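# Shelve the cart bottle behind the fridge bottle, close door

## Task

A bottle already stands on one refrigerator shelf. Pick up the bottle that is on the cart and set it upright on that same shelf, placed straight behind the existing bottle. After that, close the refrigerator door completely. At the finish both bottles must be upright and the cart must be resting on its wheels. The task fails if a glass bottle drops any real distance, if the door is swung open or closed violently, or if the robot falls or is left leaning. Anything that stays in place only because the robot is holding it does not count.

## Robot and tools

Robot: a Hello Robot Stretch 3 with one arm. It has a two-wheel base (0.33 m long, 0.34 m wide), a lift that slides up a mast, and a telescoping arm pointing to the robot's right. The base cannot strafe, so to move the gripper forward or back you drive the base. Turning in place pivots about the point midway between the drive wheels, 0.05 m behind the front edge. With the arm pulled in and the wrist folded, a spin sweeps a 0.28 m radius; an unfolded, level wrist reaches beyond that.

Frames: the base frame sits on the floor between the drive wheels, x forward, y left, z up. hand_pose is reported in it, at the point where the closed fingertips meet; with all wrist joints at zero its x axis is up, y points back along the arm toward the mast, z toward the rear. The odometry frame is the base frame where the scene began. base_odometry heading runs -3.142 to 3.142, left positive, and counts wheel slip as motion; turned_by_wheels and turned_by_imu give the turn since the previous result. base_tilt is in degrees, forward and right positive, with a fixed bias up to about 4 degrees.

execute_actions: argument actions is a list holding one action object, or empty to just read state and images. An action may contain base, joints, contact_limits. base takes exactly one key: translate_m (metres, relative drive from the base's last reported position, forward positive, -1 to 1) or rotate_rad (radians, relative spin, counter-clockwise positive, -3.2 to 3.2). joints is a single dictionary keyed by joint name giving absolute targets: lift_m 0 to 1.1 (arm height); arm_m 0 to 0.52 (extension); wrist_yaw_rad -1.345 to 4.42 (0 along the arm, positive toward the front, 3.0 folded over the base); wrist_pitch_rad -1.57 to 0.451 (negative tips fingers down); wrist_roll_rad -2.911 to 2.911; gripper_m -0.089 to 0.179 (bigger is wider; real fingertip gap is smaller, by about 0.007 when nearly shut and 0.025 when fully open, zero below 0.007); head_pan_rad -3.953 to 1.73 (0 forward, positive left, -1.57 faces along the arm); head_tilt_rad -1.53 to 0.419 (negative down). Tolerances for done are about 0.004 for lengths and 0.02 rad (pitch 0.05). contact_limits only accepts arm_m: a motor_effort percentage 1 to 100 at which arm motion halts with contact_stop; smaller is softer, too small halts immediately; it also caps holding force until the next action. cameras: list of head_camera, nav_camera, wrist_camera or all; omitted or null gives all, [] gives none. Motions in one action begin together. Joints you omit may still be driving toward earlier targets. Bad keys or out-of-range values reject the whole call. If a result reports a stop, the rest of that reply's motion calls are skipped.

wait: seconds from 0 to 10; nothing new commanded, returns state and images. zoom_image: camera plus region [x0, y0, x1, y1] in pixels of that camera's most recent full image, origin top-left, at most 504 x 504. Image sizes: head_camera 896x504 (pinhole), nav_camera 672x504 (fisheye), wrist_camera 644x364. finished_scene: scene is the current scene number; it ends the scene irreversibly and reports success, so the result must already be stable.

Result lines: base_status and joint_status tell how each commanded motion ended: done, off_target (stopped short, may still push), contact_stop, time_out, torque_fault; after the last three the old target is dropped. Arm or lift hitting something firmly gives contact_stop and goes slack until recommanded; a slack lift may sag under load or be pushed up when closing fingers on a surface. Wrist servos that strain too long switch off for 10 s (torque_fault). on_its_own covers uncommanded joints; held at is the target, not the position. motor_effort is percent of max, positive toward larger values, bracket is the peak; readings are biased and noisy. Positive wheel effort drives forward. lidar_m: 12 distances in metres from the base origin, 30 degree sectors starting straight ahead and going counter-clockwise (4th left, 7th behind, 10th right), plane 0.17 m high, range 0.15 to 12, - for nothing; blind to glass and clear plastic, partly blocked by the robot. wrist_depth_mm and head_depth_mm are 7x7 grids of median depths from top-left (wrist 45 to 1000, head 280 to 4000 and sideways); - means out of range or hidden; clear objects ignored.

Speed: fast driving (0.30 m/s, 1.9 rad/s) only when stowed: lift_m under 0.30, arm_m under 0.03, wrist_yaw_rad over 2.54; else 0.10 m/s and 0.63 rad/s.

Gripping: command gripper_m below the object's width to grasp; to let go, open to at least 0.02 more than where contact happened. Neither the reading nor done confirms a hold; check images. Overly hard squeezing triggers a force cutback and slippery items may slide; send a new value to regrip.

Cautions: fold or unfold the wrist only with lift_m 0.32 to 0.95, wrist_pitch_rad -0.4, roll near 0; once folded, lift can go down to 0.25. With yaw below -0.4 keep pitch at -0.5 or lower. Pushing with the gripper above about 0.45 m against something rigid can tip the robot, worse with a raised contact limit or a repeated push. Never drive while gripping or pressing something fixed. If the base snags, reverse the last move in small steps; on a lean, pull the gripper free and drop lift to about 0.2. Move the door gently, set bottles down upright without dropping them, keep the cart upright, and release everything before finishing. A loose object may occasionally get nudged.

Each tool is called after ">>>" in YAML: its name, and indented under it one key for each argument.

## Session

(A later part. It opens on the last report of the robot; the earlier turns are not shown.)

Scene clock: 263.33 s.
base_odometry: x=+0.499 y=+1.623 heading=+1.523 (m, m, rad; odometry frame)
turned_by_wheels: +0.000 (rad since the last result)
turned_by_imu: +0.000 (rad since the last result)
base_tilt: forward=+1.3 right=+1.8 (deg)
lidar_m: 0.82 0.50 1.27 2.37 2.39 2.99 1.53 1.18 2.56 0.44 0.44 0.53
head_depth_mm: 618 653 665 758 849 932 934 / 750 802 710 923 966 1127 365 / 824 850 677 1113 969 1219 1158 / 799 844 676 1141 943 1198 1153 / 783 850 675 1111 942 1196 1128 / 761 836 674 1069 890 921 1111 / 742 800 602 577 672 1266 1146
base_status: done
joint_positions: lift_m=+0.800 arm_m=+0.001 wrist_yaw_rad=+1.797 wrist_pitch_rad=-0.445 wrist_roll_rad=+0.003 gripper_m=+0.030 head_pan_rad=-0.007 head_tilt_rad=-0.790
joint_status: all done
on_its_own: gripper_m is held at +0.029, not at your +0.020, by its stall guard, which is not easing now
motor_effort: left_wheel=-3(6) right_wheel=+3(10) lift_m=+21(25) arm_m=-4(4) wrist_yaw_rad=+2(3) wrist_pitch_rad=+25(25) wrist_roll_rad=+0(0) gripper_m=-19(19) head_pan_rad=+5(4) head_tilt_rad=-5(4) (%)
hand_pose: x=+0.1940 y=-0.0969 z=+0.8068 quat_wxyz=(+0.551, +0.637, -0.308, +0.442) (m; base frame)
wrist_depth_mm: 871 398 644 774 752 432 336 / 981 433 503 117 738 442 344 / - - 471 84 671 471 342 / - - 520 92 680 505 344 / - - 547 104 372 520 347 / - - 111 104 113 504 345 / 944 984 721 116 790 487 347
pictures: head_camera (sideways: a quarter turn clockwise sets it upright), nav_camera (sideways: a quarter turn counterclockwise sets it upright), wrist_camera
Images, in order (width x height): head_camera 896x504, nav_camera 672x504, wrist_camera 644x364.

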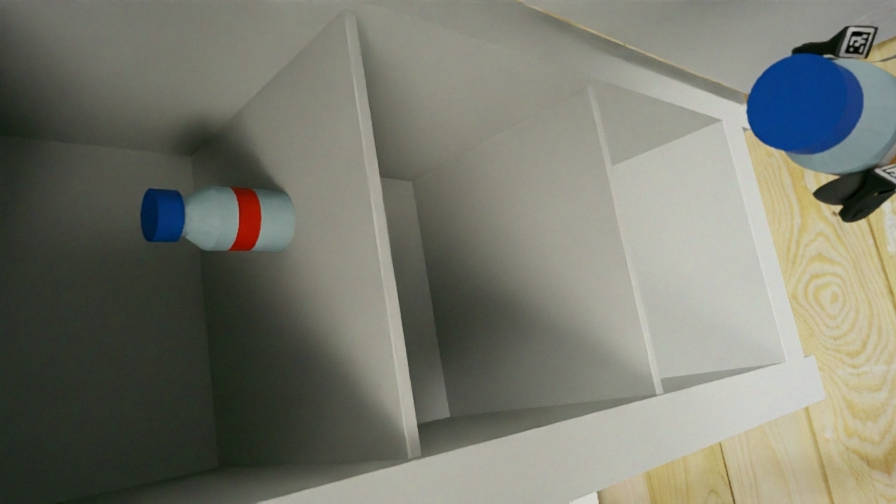

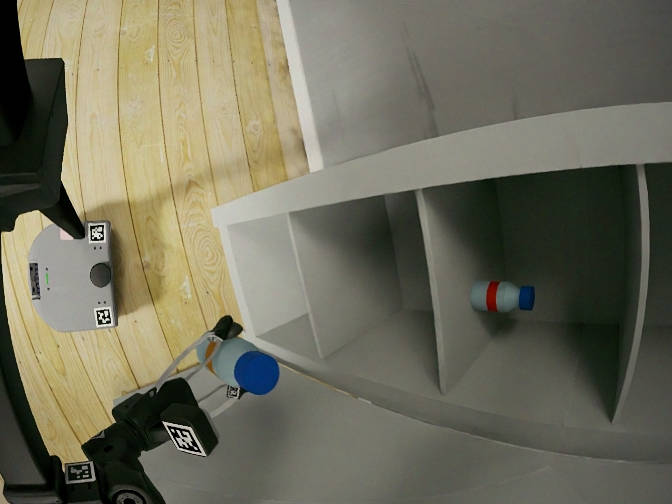

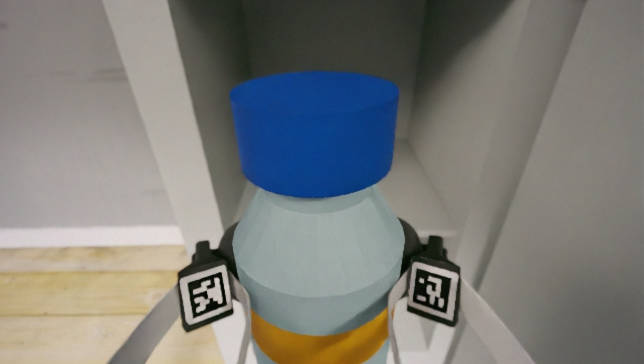

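>>> execute_actions:
  actions:
    - {"base":{"rotate_rad":1.87},"joints":{"head_pan_rad":-1.57,"head_tilt_rad":-0.6,"lift_m":0.87}}
  cameras: []

>>> execute_actions:
  actions:
    - {"joints":{"wrist_yaw_rad":0.9}}

Scene clock: 274.27 s.
base_odometry: x=+0.499 y=+1.623 heading=-2.890 (m, m, rad; odometry frame)
turned_by_wheels: +1.870 (rad since the last result)
turned_by_imu: +1.861 (rad since the last result)
base_tilt: forward=+1.2 right=+1.8 (deg)
lidar_m: 2.49 2.41 2.73 1.18 1.26 0.45 0.44 0.47 0.64 0.50 1.13 1.66
head_depth_mm: 752 825 870 684 1084 903 - / 756 826 899 694 1089 917 - / 760 835 901 693 1089 930 - / 473 713 807 635 1019 855 - / 392 431 478 537 615 728 923 / 405 939 1057 1202 1378 1482 1248 / 883 971 1083 1211 1386 1494 1248
base_status: done
joint_positions: lift_m=+0.870 arm_m=+0.001 wrist_yaw_rad=+1.797 wrist_pitch_rad=-0.445 wrist_roll_rad=+0.003 gripper_m=+0.030 head_pan_rad=-1.563 head_tilt_rad=-0.606
joint_status: all done
on_its_own: gripper_m is held at +0.029, not at your +0.020, by its stall guard, which is not easing now
motor_effort: left_wheel=-3(8) right_wheel=+5(9) lift_m=+28(29) arm_m=-5(5) wrist_yaw_rad=+2(3) wrist_pitch_rad=+26(26) wrist_roll_rad=+0(0) gripper_m=-20(20) head_pan_rad=-5(58) head_tilt_rad=+3(19) (%)
hand_pose: x=+0.1939 y=-0.0968 z=+0.8763 quat_wxyz=(+0.551, +0.637, -0.308, +0.441) (m; base frame)
wrist_depth_mm: - - - - - - - / - - - 116 - - - / - - - 85 - - - / - - - 93 - - - / - - - 104 - - - / - - 111 104 113 - - / - - - 116 - - -
pictures: none
No camera images: the call's "cameras" was empty. Leave "cameras" out to get every camera's image.

Scene clock: 275.70 s.
base_odometry: x=+0.499 y=+1.623 heading=-2.890 (m, m, rad; odometry frame)
turned_by_wheels: +0.000 (rad since the last result)
turned_by_imu: +0.000 (rad since the last result)
base_tilt: forward=+1.3 right=+1.8 (deg)
lidar_m: 2.49 2.40 2.75 1.18 1.26 0.45 0.44 0.47 0.64 0.50 1.13 1.66
head_depth_mm: 750 824 873 684 1087 906 - / 755 829 896 694 1086 902 - / 759 836 898 693 1084 903 989 / 472 716 808 635 1014 857 845 / 391 430 477 536 613 729 815 / 403 938 1057 1202 1368 1494 - / 882 974 1077 1208 1388 1490 375
base_status: not commanded
joint_positions: lift_m=+0.870 arm_m=+0.001 wrist_yaw_rad=+0.903 wrist_pitch_rad=-0.445 wrist_roll_rad=+0.003 gripper_m=+0.030 head_pan_rad=-1.563 head_tilt_rad=-0.606
joint_status: all done
on_its_own: gripper_m is held at +0.029, not at your +0.020, by its stall guard, which is not easing now
motor_effort: left_wheel=-3(3) right_wheel=+5(5) lift_m=+28(28) arm_m=-5(5) wrist_yaw_rad=-2(4) wrist_pitch_rad=+26(26) wrist_roll_rad=+0(0) gripper_m=-19(19) head_pan_rad=-5(4) head_tilt_rad=+3(3) (%)
hand_pose: x=+0.1520 y=-0.2832 z=+0.8763 quat_wxyz=(+0.688, +0.442, -0.553, +0.159) (m; base frame)
wrist_depth_mm: - - - - 936 755 606 / - - - 116 - 793 639 / - - - 85 - 830 688 / - - - 92 - 914 711 / - - - 104 - 931 255 / - - 111 104 113 973 266 / - - - 116 - 949 279
pictures: head_camera (sideways: a quarter turn clockwise sets it upright), nav_camera (sideways: a quarter turn counterclockwise sets it upright), wrist_camera
Images, in order (width x height): head_camera 896x504, nav_camera 672x504, wrist_camera 644x364.

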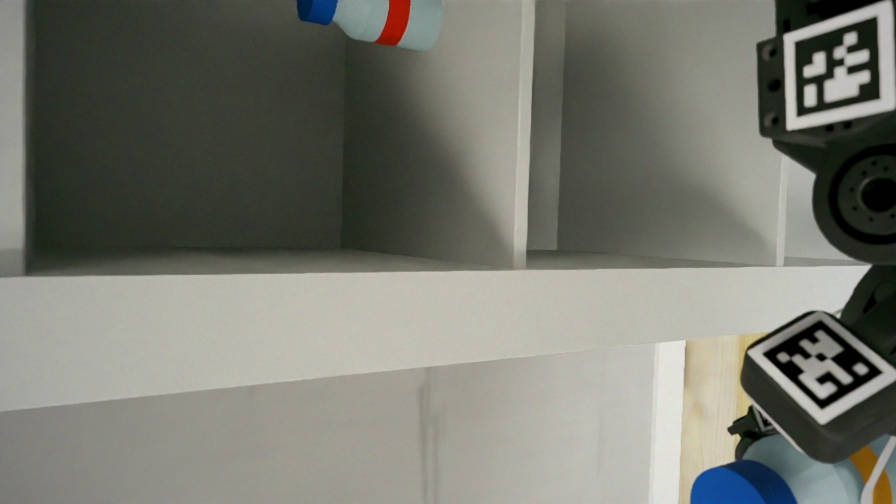

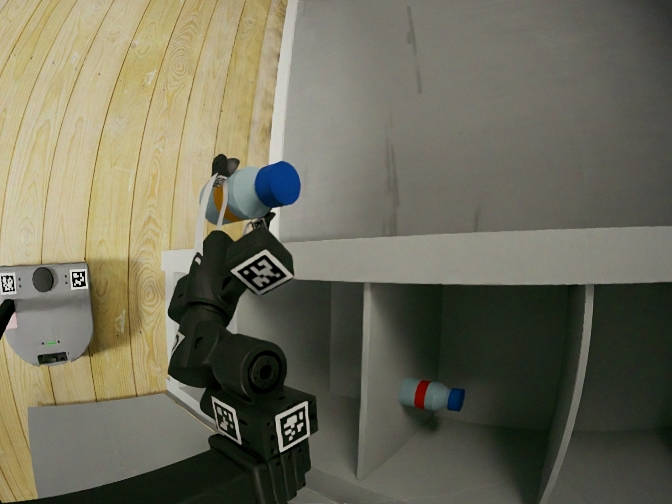

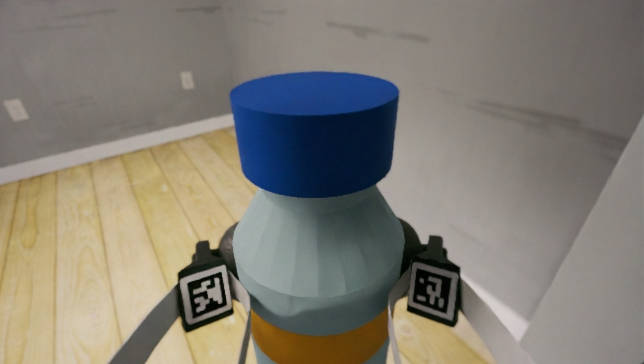

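>>> execute_actions:
  actions:
    - {"base":{"translate_m":-0.09},"joints":{"wrist_yaw_rad":0,"lift_m":0.94}}
  cameras: ["wrist_camera"]

>>> execute_actions:
  actions:
    - {"joints":{"arm_m":0.15}}

Scene clock: 300.70 s.
base_odometry: x=+0.586 y=+1.646 heading=-2.890 (m, m, rad; odometry frame)
turned_by_wheels: +0.000 (rad since the last result)
turned_by_imu: +0.001 (rad since the last result)
base_tilt: forward=+1.3 right=+1.7 (deg)
lidar_m: 2.58 2.48 2.76 1.17 1.36 0.36 0.35 0.38 0.55 0.51 0.52 1.65
head_depth_mm: 744 817 878 694 977 - - / 749 820 869 677 1114 - - / 750 827 899 694 587 - - / 755 829 899 693 399 - - / 666 773 804 661 764 835 933 / 450 463 488 540 607 708 1173 / 389 428 475 554 1356 1493 1251
base_status: done
joint_positions: lift_m=+0.940 arm_m=+0.001 wrist_yaw_rad=+0.002 wrist_pitch_rad=-0.445 wrist_roll_rad=+0.003 gripper_m=+0.030 head_pan_rad=-1.563 head_tilt_rad=-0.606
joint_status: all done
on_its_own: gripper_m is held at +0.029, not at your +0.020, by its stall guard, which is not easing now
motor_effort: left_wheel=-2(7) right_wheel=+4(6) lift_m=+27(31) arm_m=-5(4) wrist_yaw_rad=-2(6) wrist_pitch_rad=+26(26) wrist_roll_rad=+0(0) gripper_m=-20(18) head_pan_rad=-5(4) head_tilt_rad=+3(3) (%)
hand_pose: x=-0.0210 y=-0.3672 z=+0.9463 quat_wxyz=(+0.689, +0.157, -0.690, -0.156) (m; base frame)
wrist_depth_mm: 231 226 374 614 566 505 373 / 794 243 310 116 397 451 376 / 876 264 284 85 311 333 322 / - 299 299 92 747 497 337 / - 343 307 104 443 578 371 / - - 111 104 113 556 367 / - - 418 116 565 531 387
pictures: wrist_camera
Images, in order (width x height): wrist_camera 644x364.

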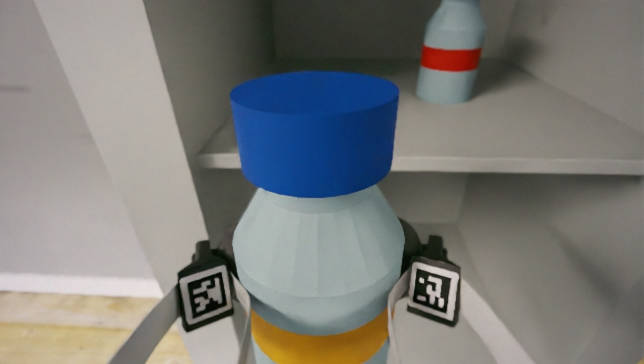

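Scene clock: 303.60 s.
base_odometry: x=+0.586 y=+1.646 heading=-2.890 (m, m, rad; odometry frame)
turned_by_wheels: +0.000 (rad since the last result)
turned_by_imu: -0.002 (rad since the last result)
base_tilt: forward=+1.2 right=+1.7 (deg)
lidar_m: 2.58 2.48 2.77 1.16 1.36 0.36 0.35 0.38 0.55 0.51 0.52 1.64
head_depth_mm: 746 817 889 - - 889 929 / 751 823 873 - - 894 1084 / 753 825 907 - - 891 1108 / 753 830 898 - - 892 1111 / 679 793 820 694 879 857 951 / 429 471 490 543 608 705 1178 / 389 429 476 553 1355 1483 1242
base_status: not commanded
joint_positions: lift_m=+0.940 arm_m=+0.149 wrist_yaw_rad=+0.006 wrist_pitch_rad=-0.383 wrist_roll_rad=+0.003 gripper_m=+0.032 head_pan_rad=-1.563 head_tilt_rad=-0.606
joint_status: all done
on_its_own: gripper_m is held at +0.032, not at your +0.020, by its stall guard, which is not easing now; arm_m is at rest, and its effort (+16) is outside its rest range (-14 to +14)
motor_effort: left_wheel=-2(4) right_wheel=+1(5) lift_m=+17(28) arm_m=+16(21) wrist_yaw_rad=-5(5) wrist_pitch_rad=-9(28) wrist_roll_rad=+0(0) gripper_m=-20(21) head_pan_rad=-4(6) head_tilt_rad=+3(2) (%)
hand_pose: x=-0.0202 y=-0.5226 z=+0.9609 quat_wxyz=(+0.694, +0.137, -0.695, -0.133) (m; base frame)
wrist_depth_mm: 144 190 339 470 470 439 375 / 144 189 341 491 489 250 369 / 145 190 309 138 417 264 376 / 145 191 287 131 295 275 289 / 146 193 132 114 223 228 225 / 145 182 116 110 117 188 185 / 157 178 177 105 166 169 166
pictures: head_camera (sideways: a quarter turn clockwise sets it upright), nav_camera (sideways: a quarter turn counterclockwise sets it upright), wrist_camera
Images, in order (width x height): head_camera 896x504, nav_camera 672x504, wrist_camera 644x364.

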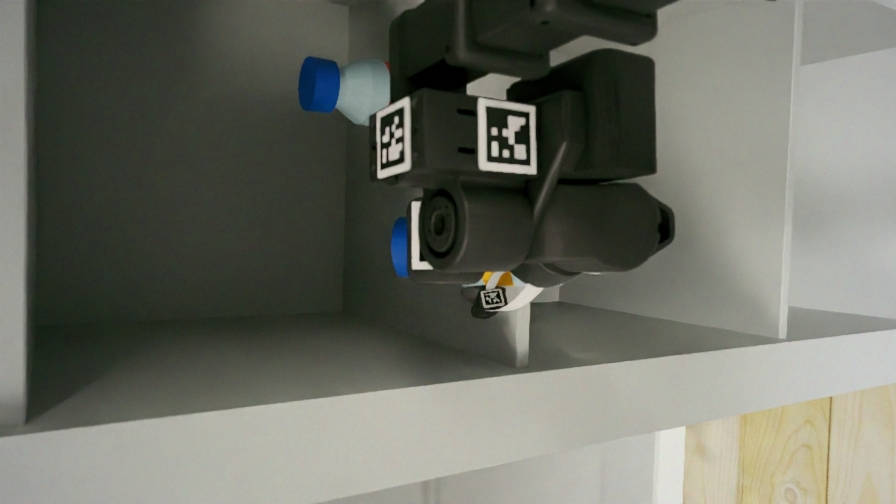

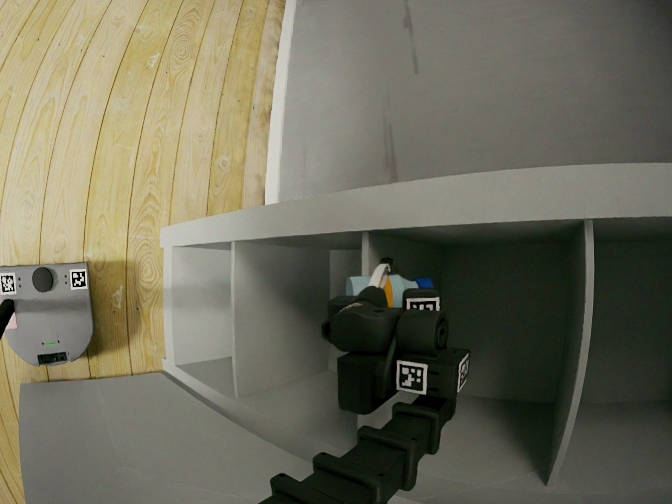

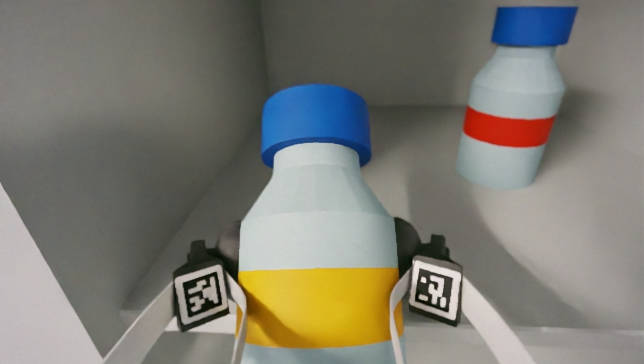

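>>> execute_actions:
  actions:
    - {"joints":{"arm_m":0.06,"lift_m":1.0}}
  cameras: []

>>> execute_actions:
  actions:
    - {"joints":{"wrist_pitch_rad":0.15,"gripper_m":0.015,"lift_m":0.97,"arm_m":0.03}}

Scene clock: 314.87 s.
base_odometry: x=+0.586 y=+1.646 heading=-2.890 (m, m, rad; odometry frame)
turned_by_wheels: +0.000 (rad since the last result)
turned_by_imu: +0.001 (rad since the last result)
base_tilt: forward=+1.3 right=+1.8 (deg)
lidar_m: 2.59 2.48 2.77 1.17 1.35 0.36 0.35 0.37 0.55 0.51 0.52 1.64
head_depth_mm: 748 815 880 - - - 930 / 748 820 881 - - - 1081 / 753 825 896 - - - 1103 / 757 829 896 - - 874 1102 / 676 788 817 694 780 859 950 / 450 470 487 539 606 705 1167 / 388 427 475 553 1352 1481 1248
base_status: not commanded
joint_positions: lift_m=+1.000 arm_m=+0.060 wrist_yaw_rad=+0.002 wrist_pitch_rad=-0.442 wrist_roll_rad=+0.003 gripper_m=+0.032 head_pan_rad=-1.563 head_tilt_rad=-0.606
joint_status: all done
on_its_own: gripper_m is held at +0.032, not at your +0.020, by its stall guard, which is not easing now
motor_effort: left_wheel=-2(1) right_wheel=+2(3) lift_m=+27(29) arm_m=-5(12) wrist_yaw_rad=-2(5) wrist_pitch_rad=+24(29) wrist_roll_rad=+0(0) gripper_m=-19(20) head_pan_rad=-4(4) head_tilt_rad=+3(2) (%)
hand_pose: x=-0.0210 y=-0.4266 z=+1.0070 quat_wxyz=(+0.689, +0.156, -0.690, -0.155) (m; base frame)
wrist_depth_mm: 169 204 365 539 541 511 385 / 185 205 371 565 571 479 381 / 202 207 338 131 431 440 382 / 233 228 337 128 362 358 339 / - 250 206 113 285 286 285 / - 282 116 109 117 509 354 / - 346 323 106 596 544 371
pictures: none
No camera images: the call's "cameras" was empty. Leave "cameras" out to get every camera's image.

Scene clock: 316.07 s.
base_odometry: x=+0.586 y=+1.646 heading=-2.890 (m, m, rad; odometry frame)
turned_by_wheels: +0.000 (rad since the last result)
turned_by_imu: +0.000 (rad since the last result)
base_tilt: forward=+1.3 right=+1.8 (deg)
lidar_m: 2.58 2.48 2.76 1.17 1.35 0.36 0.35 0.38 0.55 0.51 0.52 1.64
head_depth_mm: 745 819 878 730 - - - / 747 821 867 693 - - - / 751 823 874 - - - 1066 / 757 826 375 - - - 1083 / 679 789 809 660 825 856 950 / 449 469 487 539 604 703 1170 / 388 427 474 551 1351 1491 1247
base_status: not commanded
joint_positions: lift_m=+0.970 arm_m=+0.030 wrist_yaw_rad=+0.002 wrist_pitch_rad=+0.092 wrist_roll_rad=+0.003 gripper_m=+0.019 head_pan_rad=-1.563 head_tilt_rad=-0.606
joint_status: wrist_pitch_rad off_target (ended at +0.092, target +0.150); gripper_m off_target (ended at +0.019, target +0.015); the others done
on_its_own: wrist_pitch_rad is at rest, and its effort (+33) is outside its rest range (-20 to +32)
motor_effort: left_wheel=-1(1) right_wheel=+2(2) lift_m=+21(24) arm_m=-5(6) wrist_yaw_rad=-2(1) wrist_pitch_rad=+33(33) wrist_roll_rad=+0(1) gripper_m=-25(85) head_pan_rad=-4(4) head_tilt_rad=+3(3) (%)
hand_pose: x=-0.0209 y=-0.4327 z=+1.1084 quat_wxyz=(+0.706, -0.031, -0.707, +0.033) (m; base frame)
wrist_depth_mm: 514 224 309 331 334 341 338 / 520 226 378 426 523 505 374 / 527 226 334 131 631 593 380 / 524 228 335 128 621 586 377 / 525 230 206 113 387 557 376 / 815 229 115 109 116 505 381 / 825 232 275 107 372 384 364
pictures: head_camera (sideways: a quarter turn clockwise sets it upright), nav_camera (sideways: a quarter turn counterclockwise sets it upright), wrist_camera
Images, in order (width x height): head_camera 896x504, nav_camera 672x504, wrist_camera 644x364.

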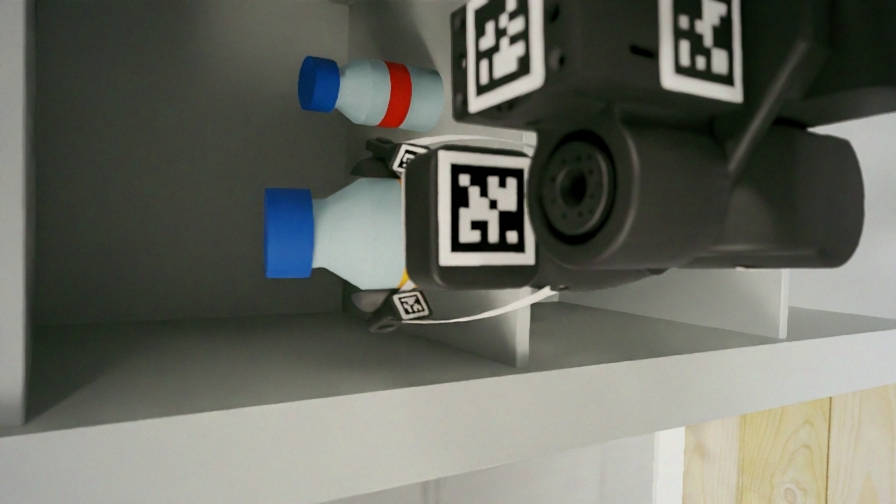

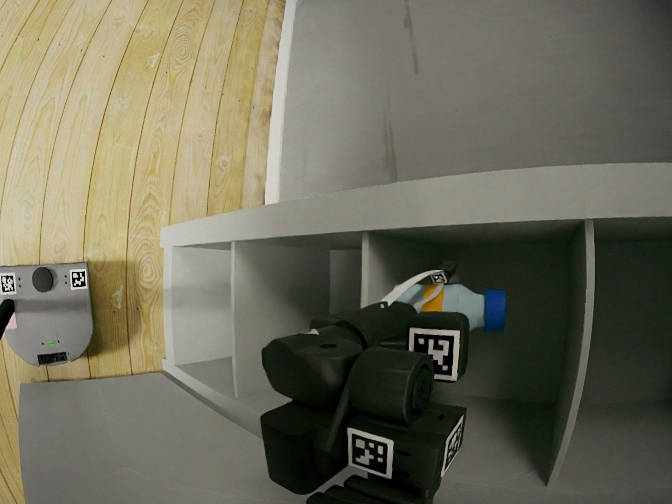

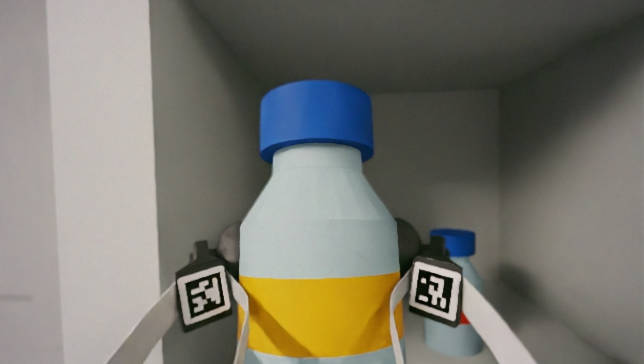

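>>> execute_actions:
  actions:
    - {"joints":{"wrist_pitch_rad":0.12,"lift_m":0.9,"arm_m":0.08}}
  cameras: []

>>> execute_actions:
  actions:
    - {"joints":{"arm_m":0.3}}

Scene clock: 332.60 s.
base_odometry: x=+0.586 y=+1.646 heading=-2.890 (m, m, rad; odometry frame)
turned_by_wheels: +0.000 (rad since the last result)
turned_by_imu: +0.001 (rad since the last result)
base_tilt: forward=+1.3 right=+1.7 (deg)
lidar_m: 2.58 2.48 2.76 1.16 1.35 0.36 0.35 0.38 0.55 0.51 0.52 1.64
head_depth_mm: 747 816 881 691 587 - - / 750 824 865 676 - - - / 752 827 896 664 - - 1096 / 756 830 893 460 - - 1100 / 676 787 818 662 872 855 951 / 450 468 487 539 604 705 1175 / 388 427 474 552 1359 1495 1241
base_status: not commanded
joint_positions: lift_m=+0.900 arm_m=+0.080 wrist_yaw_rad=+0.002 wrist_pitch_rad=+0.068 wrist_roll_rad=+0.003 gripper_m=+0.031 head_pan_rad=-1.563 head_tilt_rad=-0.606
joint_status: wrist_pitch_rad off_target (ended at +0.068, target +0.120); the others done
on_its_own: gripper_m is held at +0.030, not at your +0.015, by its stall guard, which is not easing now
motor_effort: left_wheel=-1(2) right_wheel=+3(2) lift_m=+22(22) arm_m=+5(5) wrist_yaw_rad=-1(2) wrist_pitch_rad=+29(31) wrist_roll_rad=+0(0) gripper_m=-20(20) head_pan_rad=-4(5) head_tilt_rad=+3(3) (%)
hand_pose: x=-0.0209 y=-0.4820 z=+1.0322 quat_wxyz=(+0.706, -0.023, -0.708, +0.025) (m; base frame)
wrist_depth_mm: 172 203 371 523 520 509 378 / 175 204 369 558 570 567 381 / 177 203 325 130 582 559 385 / 179 202 323 128 584 522 385 / 180 200 202 113 335 487 386 / 183 187 116 109 117 342 351 / 185 186 248 106 243 270 265
pictures: none
No camera images: the call's "cameras" was empty. Leave "cameras" out to get every camera's image.

Scene clock: 335.47 s.
base_odometry: x=+0.586 y=+1.646 heading=-2.890 (m, m, rad; odometry frame)
turned_by_wheels: +0.000 (rad since the last result)
turned_by_imu: +0.000 (rad since the last result)
base_tilt: forward=+1.2 right=+1.8 (deg)
lidar_m: 2.58 2.48 2.76 1.17 1.36 0.36 0.35 0.38 0.55 0.51 0.52 1.64
head_depth_mm: 746 818 877 728 - 878 994 / 748 820 867 - 1089 905 1082 / 752 824 897 - 1084 905 1107 / 756 829 657 - 1079 906 1102 / 678 793 812 663 872 856 952 / 457 470 488 539 606 705 1167 / 388 427 474 553 1342 1493 1242
base_status: not commanded
joint_positions: lift_m=+0.900 arm_m=+0.300 wrist_yaw_rad=+0.002 wrist_pitch_rad=+0.068 wrist_roll_rad=+0.003 gripper_m=+0.031 head_pan_rad=-1.563 head_tilt_rad=-0.606
joint_status: all done
on_its_own: gripper_m is held at +0.030, not at your +0.015, by its stall guard, which is not easing now
motor_effort: left_wheel=-1(1) right_wheel=+2(2) lift_m=+22(22) arm_m=+5(4) wrist_yaw_rad=-1(2) wrist_pitch_rad=+29(29) wrist_roll_rad=+0(0) gripper_m=-20(19) head_pan_rad=-5(5) head_tilt_rad=+3(4) (%)
hand_pose: x=-0.0210 y=-0.7019 z=+1.0322 quat_wxyz=(+0.706, -0.023, -0.708, +0.024) (m; base frame)
wrist_depth_mm: 132 175 316 367 362 355 351 / 132 174 316 372 370 364 351 / 131 173 281 131 370 364 356 / 131 173 280 129 371 366 361 / 130 172 183 113 375 368 362 / 130 162 116 109 116 371 317 / 129 161 225 106 242 265 237
pictures: head_camera (sideways: a quarter turn clockwise sets it upright), nav_camera (sideways: a quarter turn counterclockwise sets it upright), wrist_camera
Images, in order (width x height): head_camera 896x504, nav_camera 672x504, wrist_camera 644x364.

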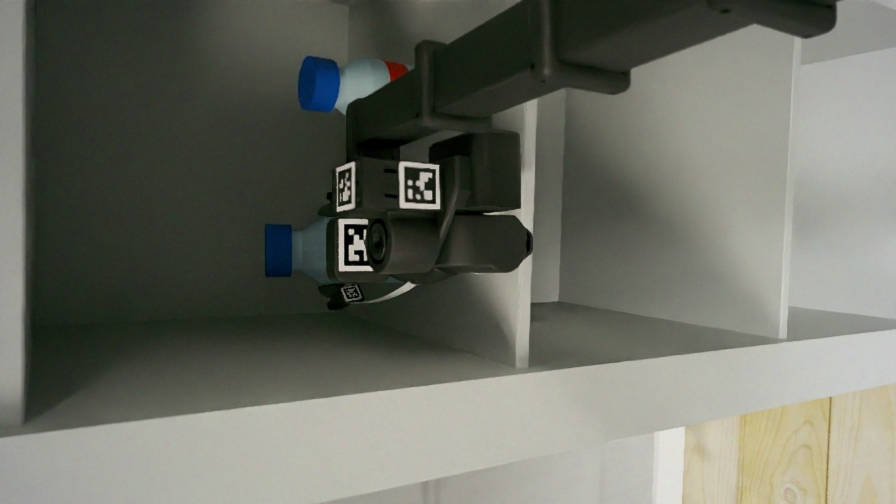

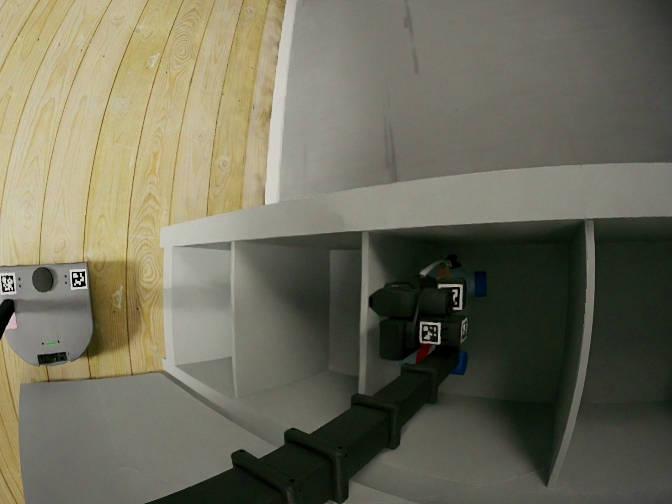

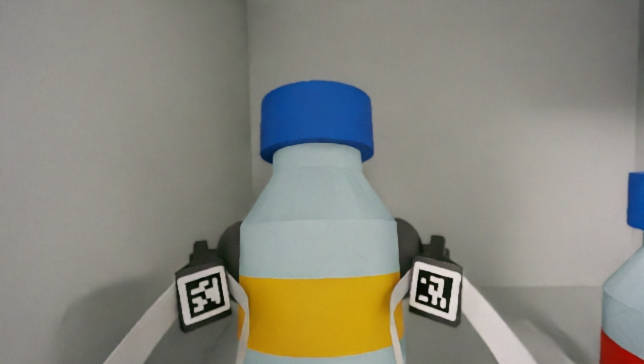

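>>> execute_actions:
  actions:
    - {"joints":{"arm_m":0.43}}
  cameras: []

>>> execute_actions:
  actions:
    - {"joints":{"wrist_yaw_rad":-0.3,"lift_m":0.875}}

Scene clock: 345.23 s.
base_odometry: x=+0.586 y=+1.646 heading=-2.890 (m, m, rad; odometry frame)
turned_by_wheels: +0.000 (rad since the last result)
turned_by_imu: +0.001 (rad since the last result)
base_tilt: forward=+1.2 right=+1.8 (deg)
lidar_m: 2.59 2.49 2.76 1.16 1.35 0.36 0.35 0.37 0.55 0.51 0.52 1.64
head_depth_mm: 743 817 877 747 - 905 937 / 750 820 867 - 1081 903 1081 / 755 827 883 664 1087 903 1107 / 754 821 - 663 1085 902 1105 / 678 789 813 663 876 858 950 / 457 470 487 539 606 705 1168 / 389 427 473 550 1349 1493 1244
base_status: not commanded
joint_positions: lift_m=+0.900 arm_m=+0.430 wrist_yaw_rad=+0.002 wrist_pitch_rad=+0.068 wrist_roll_rad=+0.003 gripper_m=+0.031 head_pan_rad=-1.563 head_tilt_rad=-0.606
joint_status: all done
on_its_own: gripper_m is held at +0.030, not at your +0.015, by its stall guard, which is not easing now
motor_effort: left_wheel=-2(2) right_wheel=+2(2) lift_m=+21(22) arm_m=+5(5) wrist_yaw_rad=-1(1) wrist_pitch_rad=+29(30) wrist_roll_rad=+0(0) gripper_m=-20(20) head_pan_rad=-4(5) head_tilt_rad=+4(2) (%)
hand_pose: x=-0.0210 y=-0.8320 z=+1.0322 quat_wxyz=(+0.706, -0.023, -0.708, +0.024) (m; base frame)
wrist_depth_mm: 119 156 248 246 242 236 233 / 119 157 252 248 245 240 234 / 119 157 253 130 247 243 238 / 118 156 253 128 250 244 238 / 118 155 170 113 251 247 241 / 117 146 116 109 117 250 243 / 117 144 207 106 239 252 245
pictures: none
No camera images: the call's "cameras" was empty. Leave "cameras" out to get every camera's image.

Scene clock: 346.23 s.
base_odometry: x=+0.586 y=+1.646 heading=-2.890 (m, m, rad; odometry frame)
turned_by_wheels: +0.000 (rad since the last result)
turned_by_imu: +0.000 (rad since the last result)
base_tilt: forward=+1.4 right=+1.9 (deg)
lidar_m: 2.58 2.48 2.76 1.17 1.36 0.36 0.35 0.38 0.55 0.51 0.52 1.64
head_depth_mm: 745 816 879 695 - - 1058 / 746 816 685 - 1047 907 1082 / 751 826 767 648 1083 905 1105 / 754 827 894 636 1087 899 1099 / 678 789 816 663 875 855 955 / 457 470 488 539 604 704 1168 / 388 428 473 553 1341 1486 1251
base_status: not commanded
joint_positions: lift_m=+0.875 arm_m=+0.430 wrist_yaw_rad=-0.297 wrist_pitch_rad=+0.068 wrist_roll_rad=+0.003 gripper_m=+0.031 head_pan_rad=-1.563 head_tilt_rad=-0.606
joint_status: all done
on_its_own: gripper_m is held at +0.030, not at your +0.015, by its stall guard, which is not easing now
motor_effort: left_wheel=-2(1) right_wheel=+2(2) lift_m=+21(22) arm_m=+5(5) wrist_yaw_rad=-2(6) wrist_pitch_rad=+29(29) wrist_roll_rad=+0(0) gripper_m=-19(20) head_pan_rad=-5(4) head_tilt_rad=+2(3) (%)
hand_pose: x=-0.0968 y=-0.8206 z=+1.0071 quat_wxyz=(+0.702, -0.128, -0.696, -0.081) (m; base frame)
wrist_depth_mm: 214 226 240 256 276 296 285 / 216 228 240 251 279 298 280 / 217 229 241 130 280 303 286 / 220 231 244 128 280 303 287 / 223 234 188 113 281 306 287 / 220 234 115 109 117 304 280 / 216 232 206 106 201 223 218
pictures: head_camera (sideways: a quarter turn clockwise sets it upright), nav_camera (sideways: a quarter turn counterclockwise sets it upright), wrist_camera
Images, in order (width x height): head_camera 896x504, nav_camera 672x504, wrist_camera 644x364.

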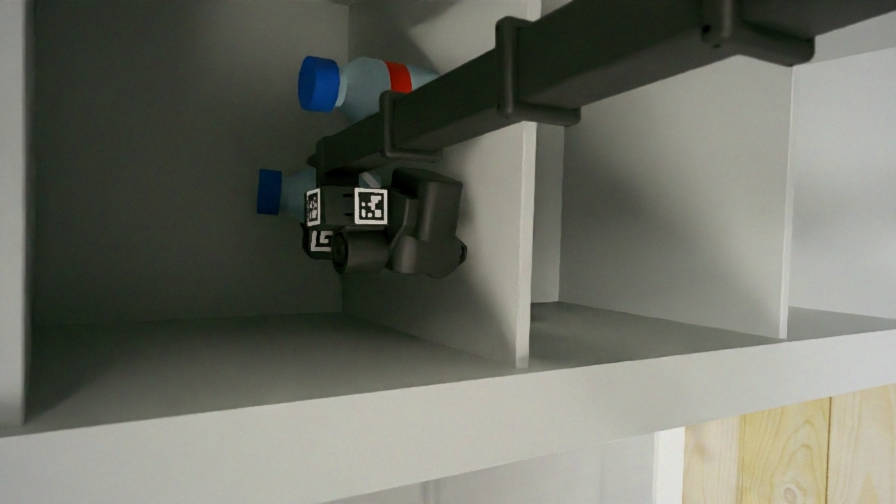

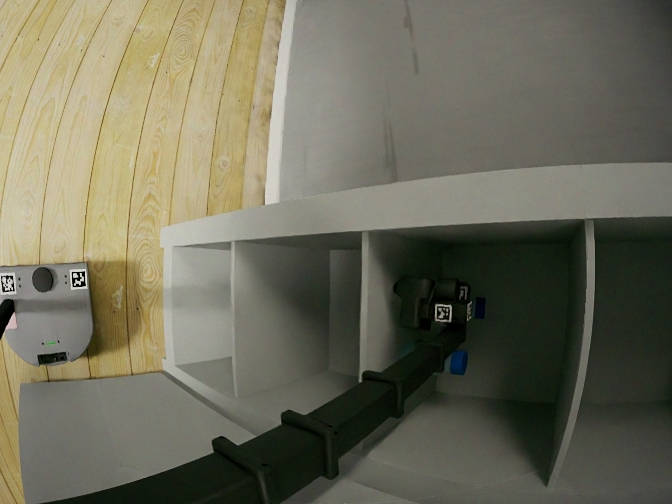

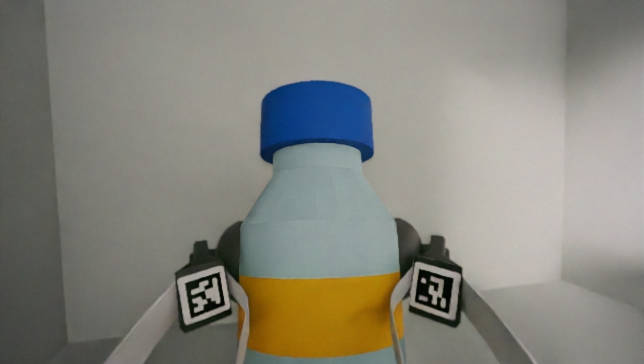

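>>> execute_actions:
  actions:
    - {"joints":{"wrist_yaw_rad":-0.4,"lift_m":0.85,"arm_m":0.44}}
  cameras: []

>>> execute_actions:
  actions:
    - {"joints":{"lift_m":0.835}}
  cameras: ["wrist_camera","head_camera"]

Scene clock: 354.70 s.
base_odometry: x=+0.586 y=+1.646 heading=-2.890 (m, m, rad; odometry frame)
turned_by_wheels: +0.000 (rad since the last result)
turned_by_imu: +0.001 (rad since the last result)
base_tilt: forward=+1.4 right=+1.9 (deg)
lidar_m: 2.58 2.48 2.77 1.17 1.36 0.36 0.35 0.37 0.55 0.51 0.53 1.64
head_depth_mm: 744 819 890 697 899 - - / 749 821 689 681 1049 881 1083 / 751 826 769 638 1091 905 1103 / 755 827 899 636 1088 903 1107 / 678 788 815 662 874 856 947 / 440 468 488 540 605 704 1174 / 389 427 474 551 1352 1482 1254
base_status: not commanded
joint_positions: lift_m=+0.854 arm_m=+0.440 wrist_yaw_rad=-0.395 wrist_pitch_rad=+0.117 wrist_roll_rad=+0.003 gripper_m=+0.031 head_pan_rad=-1.563 head_tilt_rad=-0.605
joint_status: lift_m contact_stop (moved -0.021 of -0.025); the others done
on_its_own: gripper_m is held at +0.030, not at your +0.015, by its stall guard, which is not easing now; lift_m is slack since a contact_stop, until your next command for it (your +0.850 is given up)
motor_effort: left_wheel=+2(2) right_wheel=-6(6) lift_m=+22(23) arm_m=+5(7) wrist_yaw_rad=-4(9) wrist_pitch_rad=+2(30) wrist_roll_rad=+0(0) gripper_m=-20(20) head_pan_rad=-5(4) head_tilt_rad=+2(3) (%)
hand_pose: x=-0.1204 y=-0.8221 z=+0.9988 quat_wxyz=(+0.700, -0.179, -0.685, -0.098) (m; base frame)
wrist_depth_mm: 208 222 241 266 292 316 260 / 209 224 244 258 293 318 262 / 208 221 238 131 292 317 263 / 208 222 239 128 290 317 265 / 208 223 181 113 293 323 266 / 208 220 116 109 117 316 263 / 205 216 200 106 195 218 212
pictures: none
No camera images: the call's "cameras" was empty. Leave "cameras" out to get every camera's image.

not run: a stop came earlier in this reply.

Touchdown.

>>> execute_actions:
  actions:
    - {"joints":{"lift_m":0.863,"gripper_m":0.06}}
  cameras: ["wrist_camera","head_camera"]

>>> execute_actions:
  actions:
    - {"joints":{"gripper_m":0.11}}
  cameras: ["wrist_camera","head_camera"]

Scene clock: 359.63 s.
base_odometry: x=+0.586 y=+1.646 heading=-2.890 (m, m, rad; odometry frame)
turned_by_wheels: +0.000 (rad since the last result)
turned_by_imu: +0.000 (rad since the last result)
base_tilt: forward=+1.3 right=+1.7 (deg)
lidar_m: 2.58 2.48 2.76 1.16 1.35 0.36 0.35 0.37 0.55 0.51 0.52 1.64
head_depth_mm: 745 816 877 695 - - 1073 / 750 820 778 - 1049 905 1083 / 752 821 770 636 1079 903 1104 / 756 828 891 633 1080 904 1104 / 676 789 815 664 871 858 949 / 454 469 487 540 606 704 1171 / 388 426 474 552 1346 1494 1253
base_status: not commanded
joint_positions: lift_m=+0.863 arm_m=+0.440 wrist_yaw_rad=-0.395 wrist_pitch_rad=+0.089 wrist_roll_rad=+0.003 gripper_m=+0.060 head_pan_rad=-1.563 head_tilt_rad=-0.605
joint_status: all done
motor_effort: left_wheel=+0(2) right_wheel=-1(5) lift_m=+27(27) arm_m=+5(5) wrist_yaw_rad=-4(4) wrist_pitch_rad=+18(19) wrist_roll_rad=+0(0) gripper_m=-9(64) head_pan_rad=-5(4) head_tilt_rad=+3(3) (%)
hand_pose: x=-0.1204 y=-0.8222 z=+1.0003 quat_wxyz=(+0.698, -0.169, -0.687, -0.108) (m; base frame)
wrist_depth_mm: 203 218 236 258 288 312 257 / 204 218 238 253 287 315 259 / 205 219 235 134 292 322 263 / 205 220 236 129 291 322 263 / 209 223 131 115 291 314 264 / 207 219 117 110 119 306 259 / 205 216 197 108 193 213 210
pictures: head_camera (sideways: a quarter turn clockwise sets it upright), wrist_camera
Images, in order (width x height): head_camera 896x504, wrist_camera 644x364.

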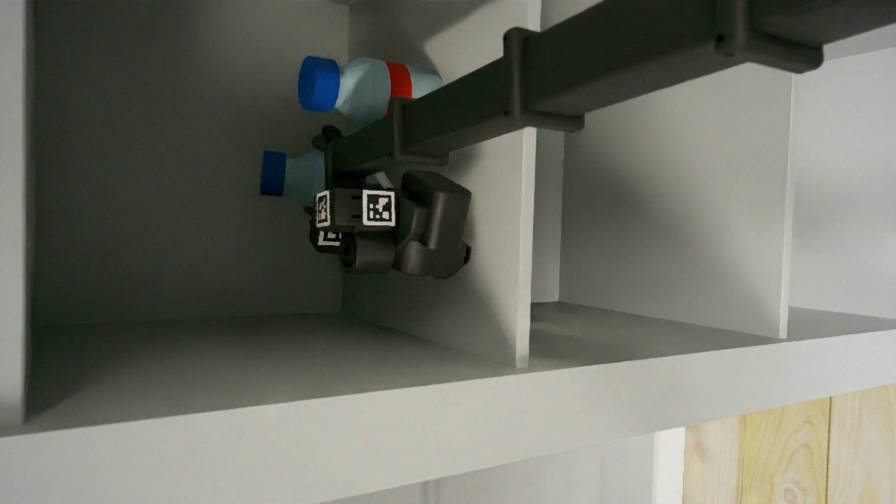

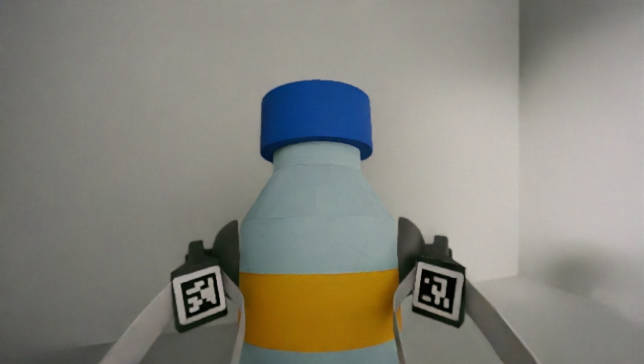

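Scene clock: 361.63 s.
base_odometry: x=+0.586 y=+1.646 heading=-2.890 (m, m, rad; odometry frame)
turned_by_wheels: +0.000 (rad since the last result)
turned_by_imu: +0.000 (rad since the last result)
base_tilt: forward=+1.2 right=+1.8 (deg)
lidar_m: 2.58 2.48 2.76 1.17 1.35 0.36 0.35 0.37 0.55 0.51 0.52 1.64
head_depth_mm: 743 816 880 694 - - 1073 / 749 822 681 - 1054 904 1078 / 753 829 872 636 1088 907 1104 / 756 829 894 635 1079 905 1106 / 677 790 818 663 875 857 953 / 452 468 487 539 607 704 1172 / 388 426 473 551 1351 1501 1253
base_status: not commanded
joint_positions: lift_m=+0.863 arm_m=+0.440 wrist_yaw_rad=-0.399 wrist_pitch_rad=+0.097 wrist_roll_rad=+0.003 gripper_m=+0.110 head_pan_rad=-1.563 head_tilt_rad=-0.605
joint_status: all done
motor_effort: left_wheel=-1(5) right_wheel=+1(6) lift_m=+26(27) arm_m=+4(5) wrist_yaw_rad=+0(5) wrist_pitch_rad=+13(17) wrist_roll_rad=+0(1) gripper_m=+0(79) head_pan_rad=-4(4) head_tilt_rad=+3(3) (%)
hand_pose: x=-0.1215 y=-0.8218 z=+1.0024 quat_wxyz=(+0.698, -0.174, -0.686, -0.106) (m; base frame)
wrist_depth_mm: 204 219 239 261 290 312 257 / 206 219 239 255 290 314 260 / 206 222 234 98 289 317 260 / 206 220 238 104 294 319 262 / 207 222 236 99 288 320 264 / 207 218 102 92 102 310 263 / 206 216 201 92 112 206 216
pictures: head_camera (sideways: a quarter turn clockwise sets it upright), wrist_camera
Images, in order (width x height): head_camera 896x504, wrist_camera 644x364.

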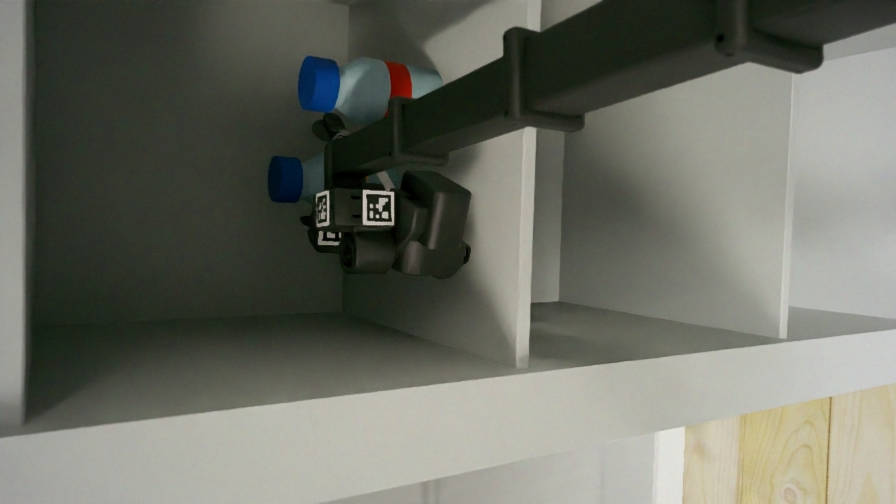

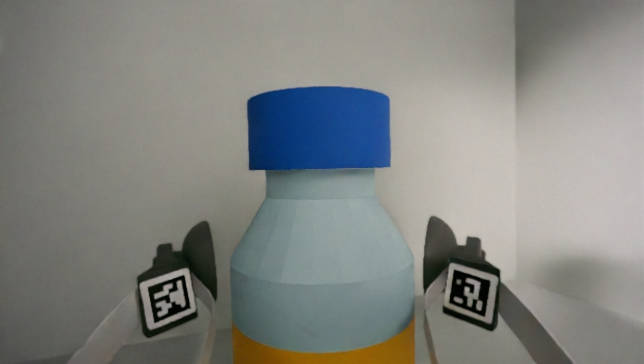

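>>> execute_actions:
  actions:
    - {"base":{"translate_m":0.035},"joints":{"arm_m":0.35,"gripper_m":0.095}}
  cameras: ["head_camera"]

>>> execute_actions:
  actions:
    - {"base":{"translate_m":0.04},"joints":{"arm_m":0.31,"gripper_m":0.0,"wrist_pitch_rad":-0.05,"wrist_yaw_rad":-0.35}}
  cameras: ["head_camera","wrist_camera"]

Scene clock: 370.07 s.
base_odometry: x=+0.552 y=+1.637 heading=-2.890 (m, m, rad; odometry frame)
turned_by_wheels: +0.000 (rad since the last result)
turned_by_imu: +0.001 (rad since the last result)
base_tilt: forward=+1.3 right=+1.7 (deg)
lidar_m: 2.55 2.45 2.75 1.17 1.31 0.39 0.39 0.41 0.60 0.51 1.13 1.64
head_depth_mm: 745 819 865 680 - - 1084 / 754 823 885 - 1083 906 1084 / 755 830 768 - 1089 902 1107 / 759 833 901 - 1087 901 1099 / 494 576 598 611 646 742 860 / 394 428 475 534 620 1374 1225 / 390 440 1054 1206 1378 1492 1252
base_status: done
joint_positions: lift_m=+0.863 arm_m=+0.350 wrist_yaw_rad=-0.401 wrist_pitch_rad=+0.098 wrist_roll_rad=+0.003 gripper_m=+0.095 head_pan_rad=-1.563 head_tilt_rad=-0.605
joint_status: all done
motor_effort: left_wheel=-1(3) right_wheel=+1(14) lift_m=+27(25) arm_m=-5(7) wrist_yaw_rad=+1(2) wrist_pitch_rad=+13(13) wrist_roll_rad=+0(0) gripper_m=+0(61) head_pan_rad=-4(5) head_tilt_rad=+3(2) (%)
hand_pose: x=-0.1220 y=-0.7322 z=+1.0026 quat_wxyz=(+0.698, -0.174, -0.686, -0.107) (m; base frame)
wrist_depth_mm: 249 300 327 355 393 366 281 / 250 299 326 350 392 371 281 / 248 300 325 349 392 343 127 / 244 299 323 192 399 373 133 / 242 301 318 183 395 146 125 / 238 297 190 180 325 138 121 / 218 223 213 181 222 153 121
pictures: head_camera (sideways: a quarter turn clockwise sets it upright)
Images, in order (width x height): head_camera 896x504.

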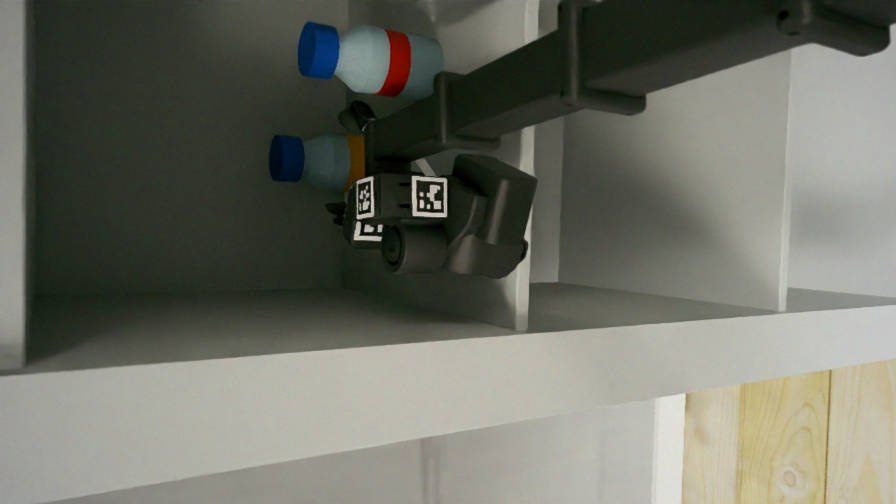

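Scene clock: 371.50 s.
base_odometry: x=+0.513 y=+1.627 heading=-2.890 (m, m, rad; odometry frame)
turned_by_wheels: +0.000 (rad since the last result)
turned_by_imu: +0.000 (rad since the last result)
base_tilt: forward=+1.2 right=+1.6 (deg)
lidar_m: 2.51 2.42 2.75 1.18 1.27 0.43 0.43 0.45 0.63 0.50 1.13 1.65
head_depth_mm: 751 823 853 686 1117 - 1100 / 758 826 792 - 1087 895 1111 / 757 830 898 - 1085 909 1108 / 696 810 884 638 1010 880 1079 / 394 435 476 534 608 709 870 / 392 437 494 1163 1371 1495 1248 / 880 965 1073 1213 1383 1487 1253
base_status: done
joint_positions: lift_m=+0.863 arm_m=+0.310 wrist_yaw_rad=-0.353 wrist_pitch_rad=-0.038 wrist_roll_rad=+0.003 gripper_m=+0.000 head_pan_rad=-1.563 head_tilt_rad=-0.605
joint_status: all done
motor_effort: left_wheel=-3(3) right_wheel=+4(14) lift_m=+21(25) arm_m=-6(8) wrist_yaw_rad=+3(4) wrist_pitch_rad=-6(12) wrist_roll_rad=+0(0) gripper_m=-3(79) head_pan_rad=-5(4) head_tilt_rad=+2(3) (%)
hand_pose: x=-0.1097 y=-0.6947 z=+0.9679 quat_wxyz=(+0.693, -0.111, -0.699, -0.138) (m; base frame)
wrist_depth_mm: 155 295 340 368 401 416 320 / 152 281 347 363 412 425 164 / 155 271 354 240 426 432 169 / 151 262 364 234 434 199 163 / 148 250 328 239 289 200 168 / 145 207 221 - 214 192 174 / 142 165 163 162 161 159 157
pictures: head_camera (sideways: a quarter turn clockwise sets it upright), wrist_camera
Images, in order (width x height): head_camera 896x504, wrist_camera 644x364.

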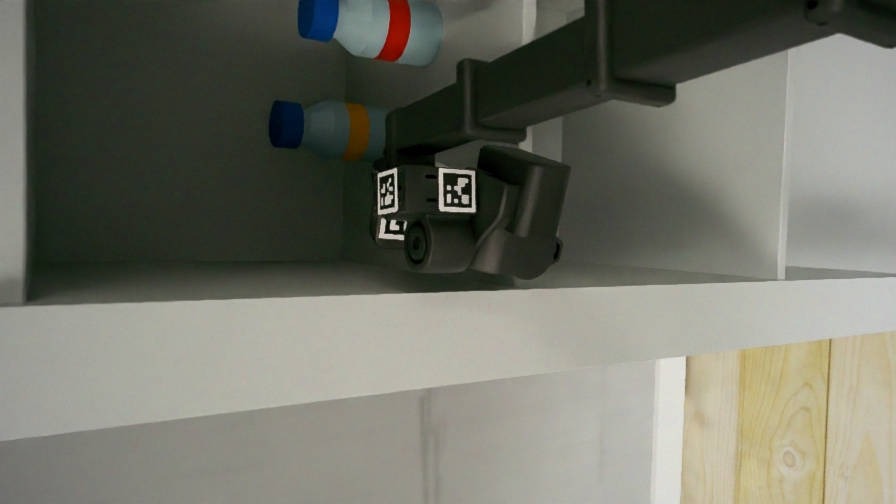

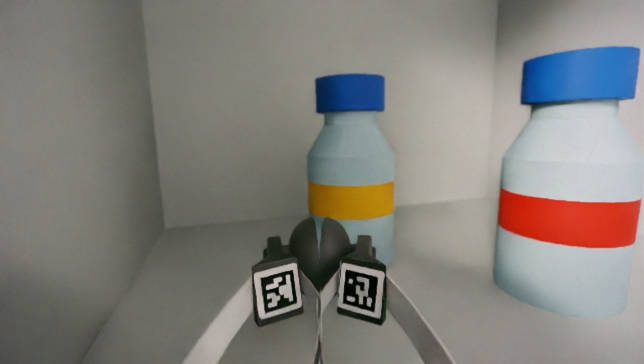

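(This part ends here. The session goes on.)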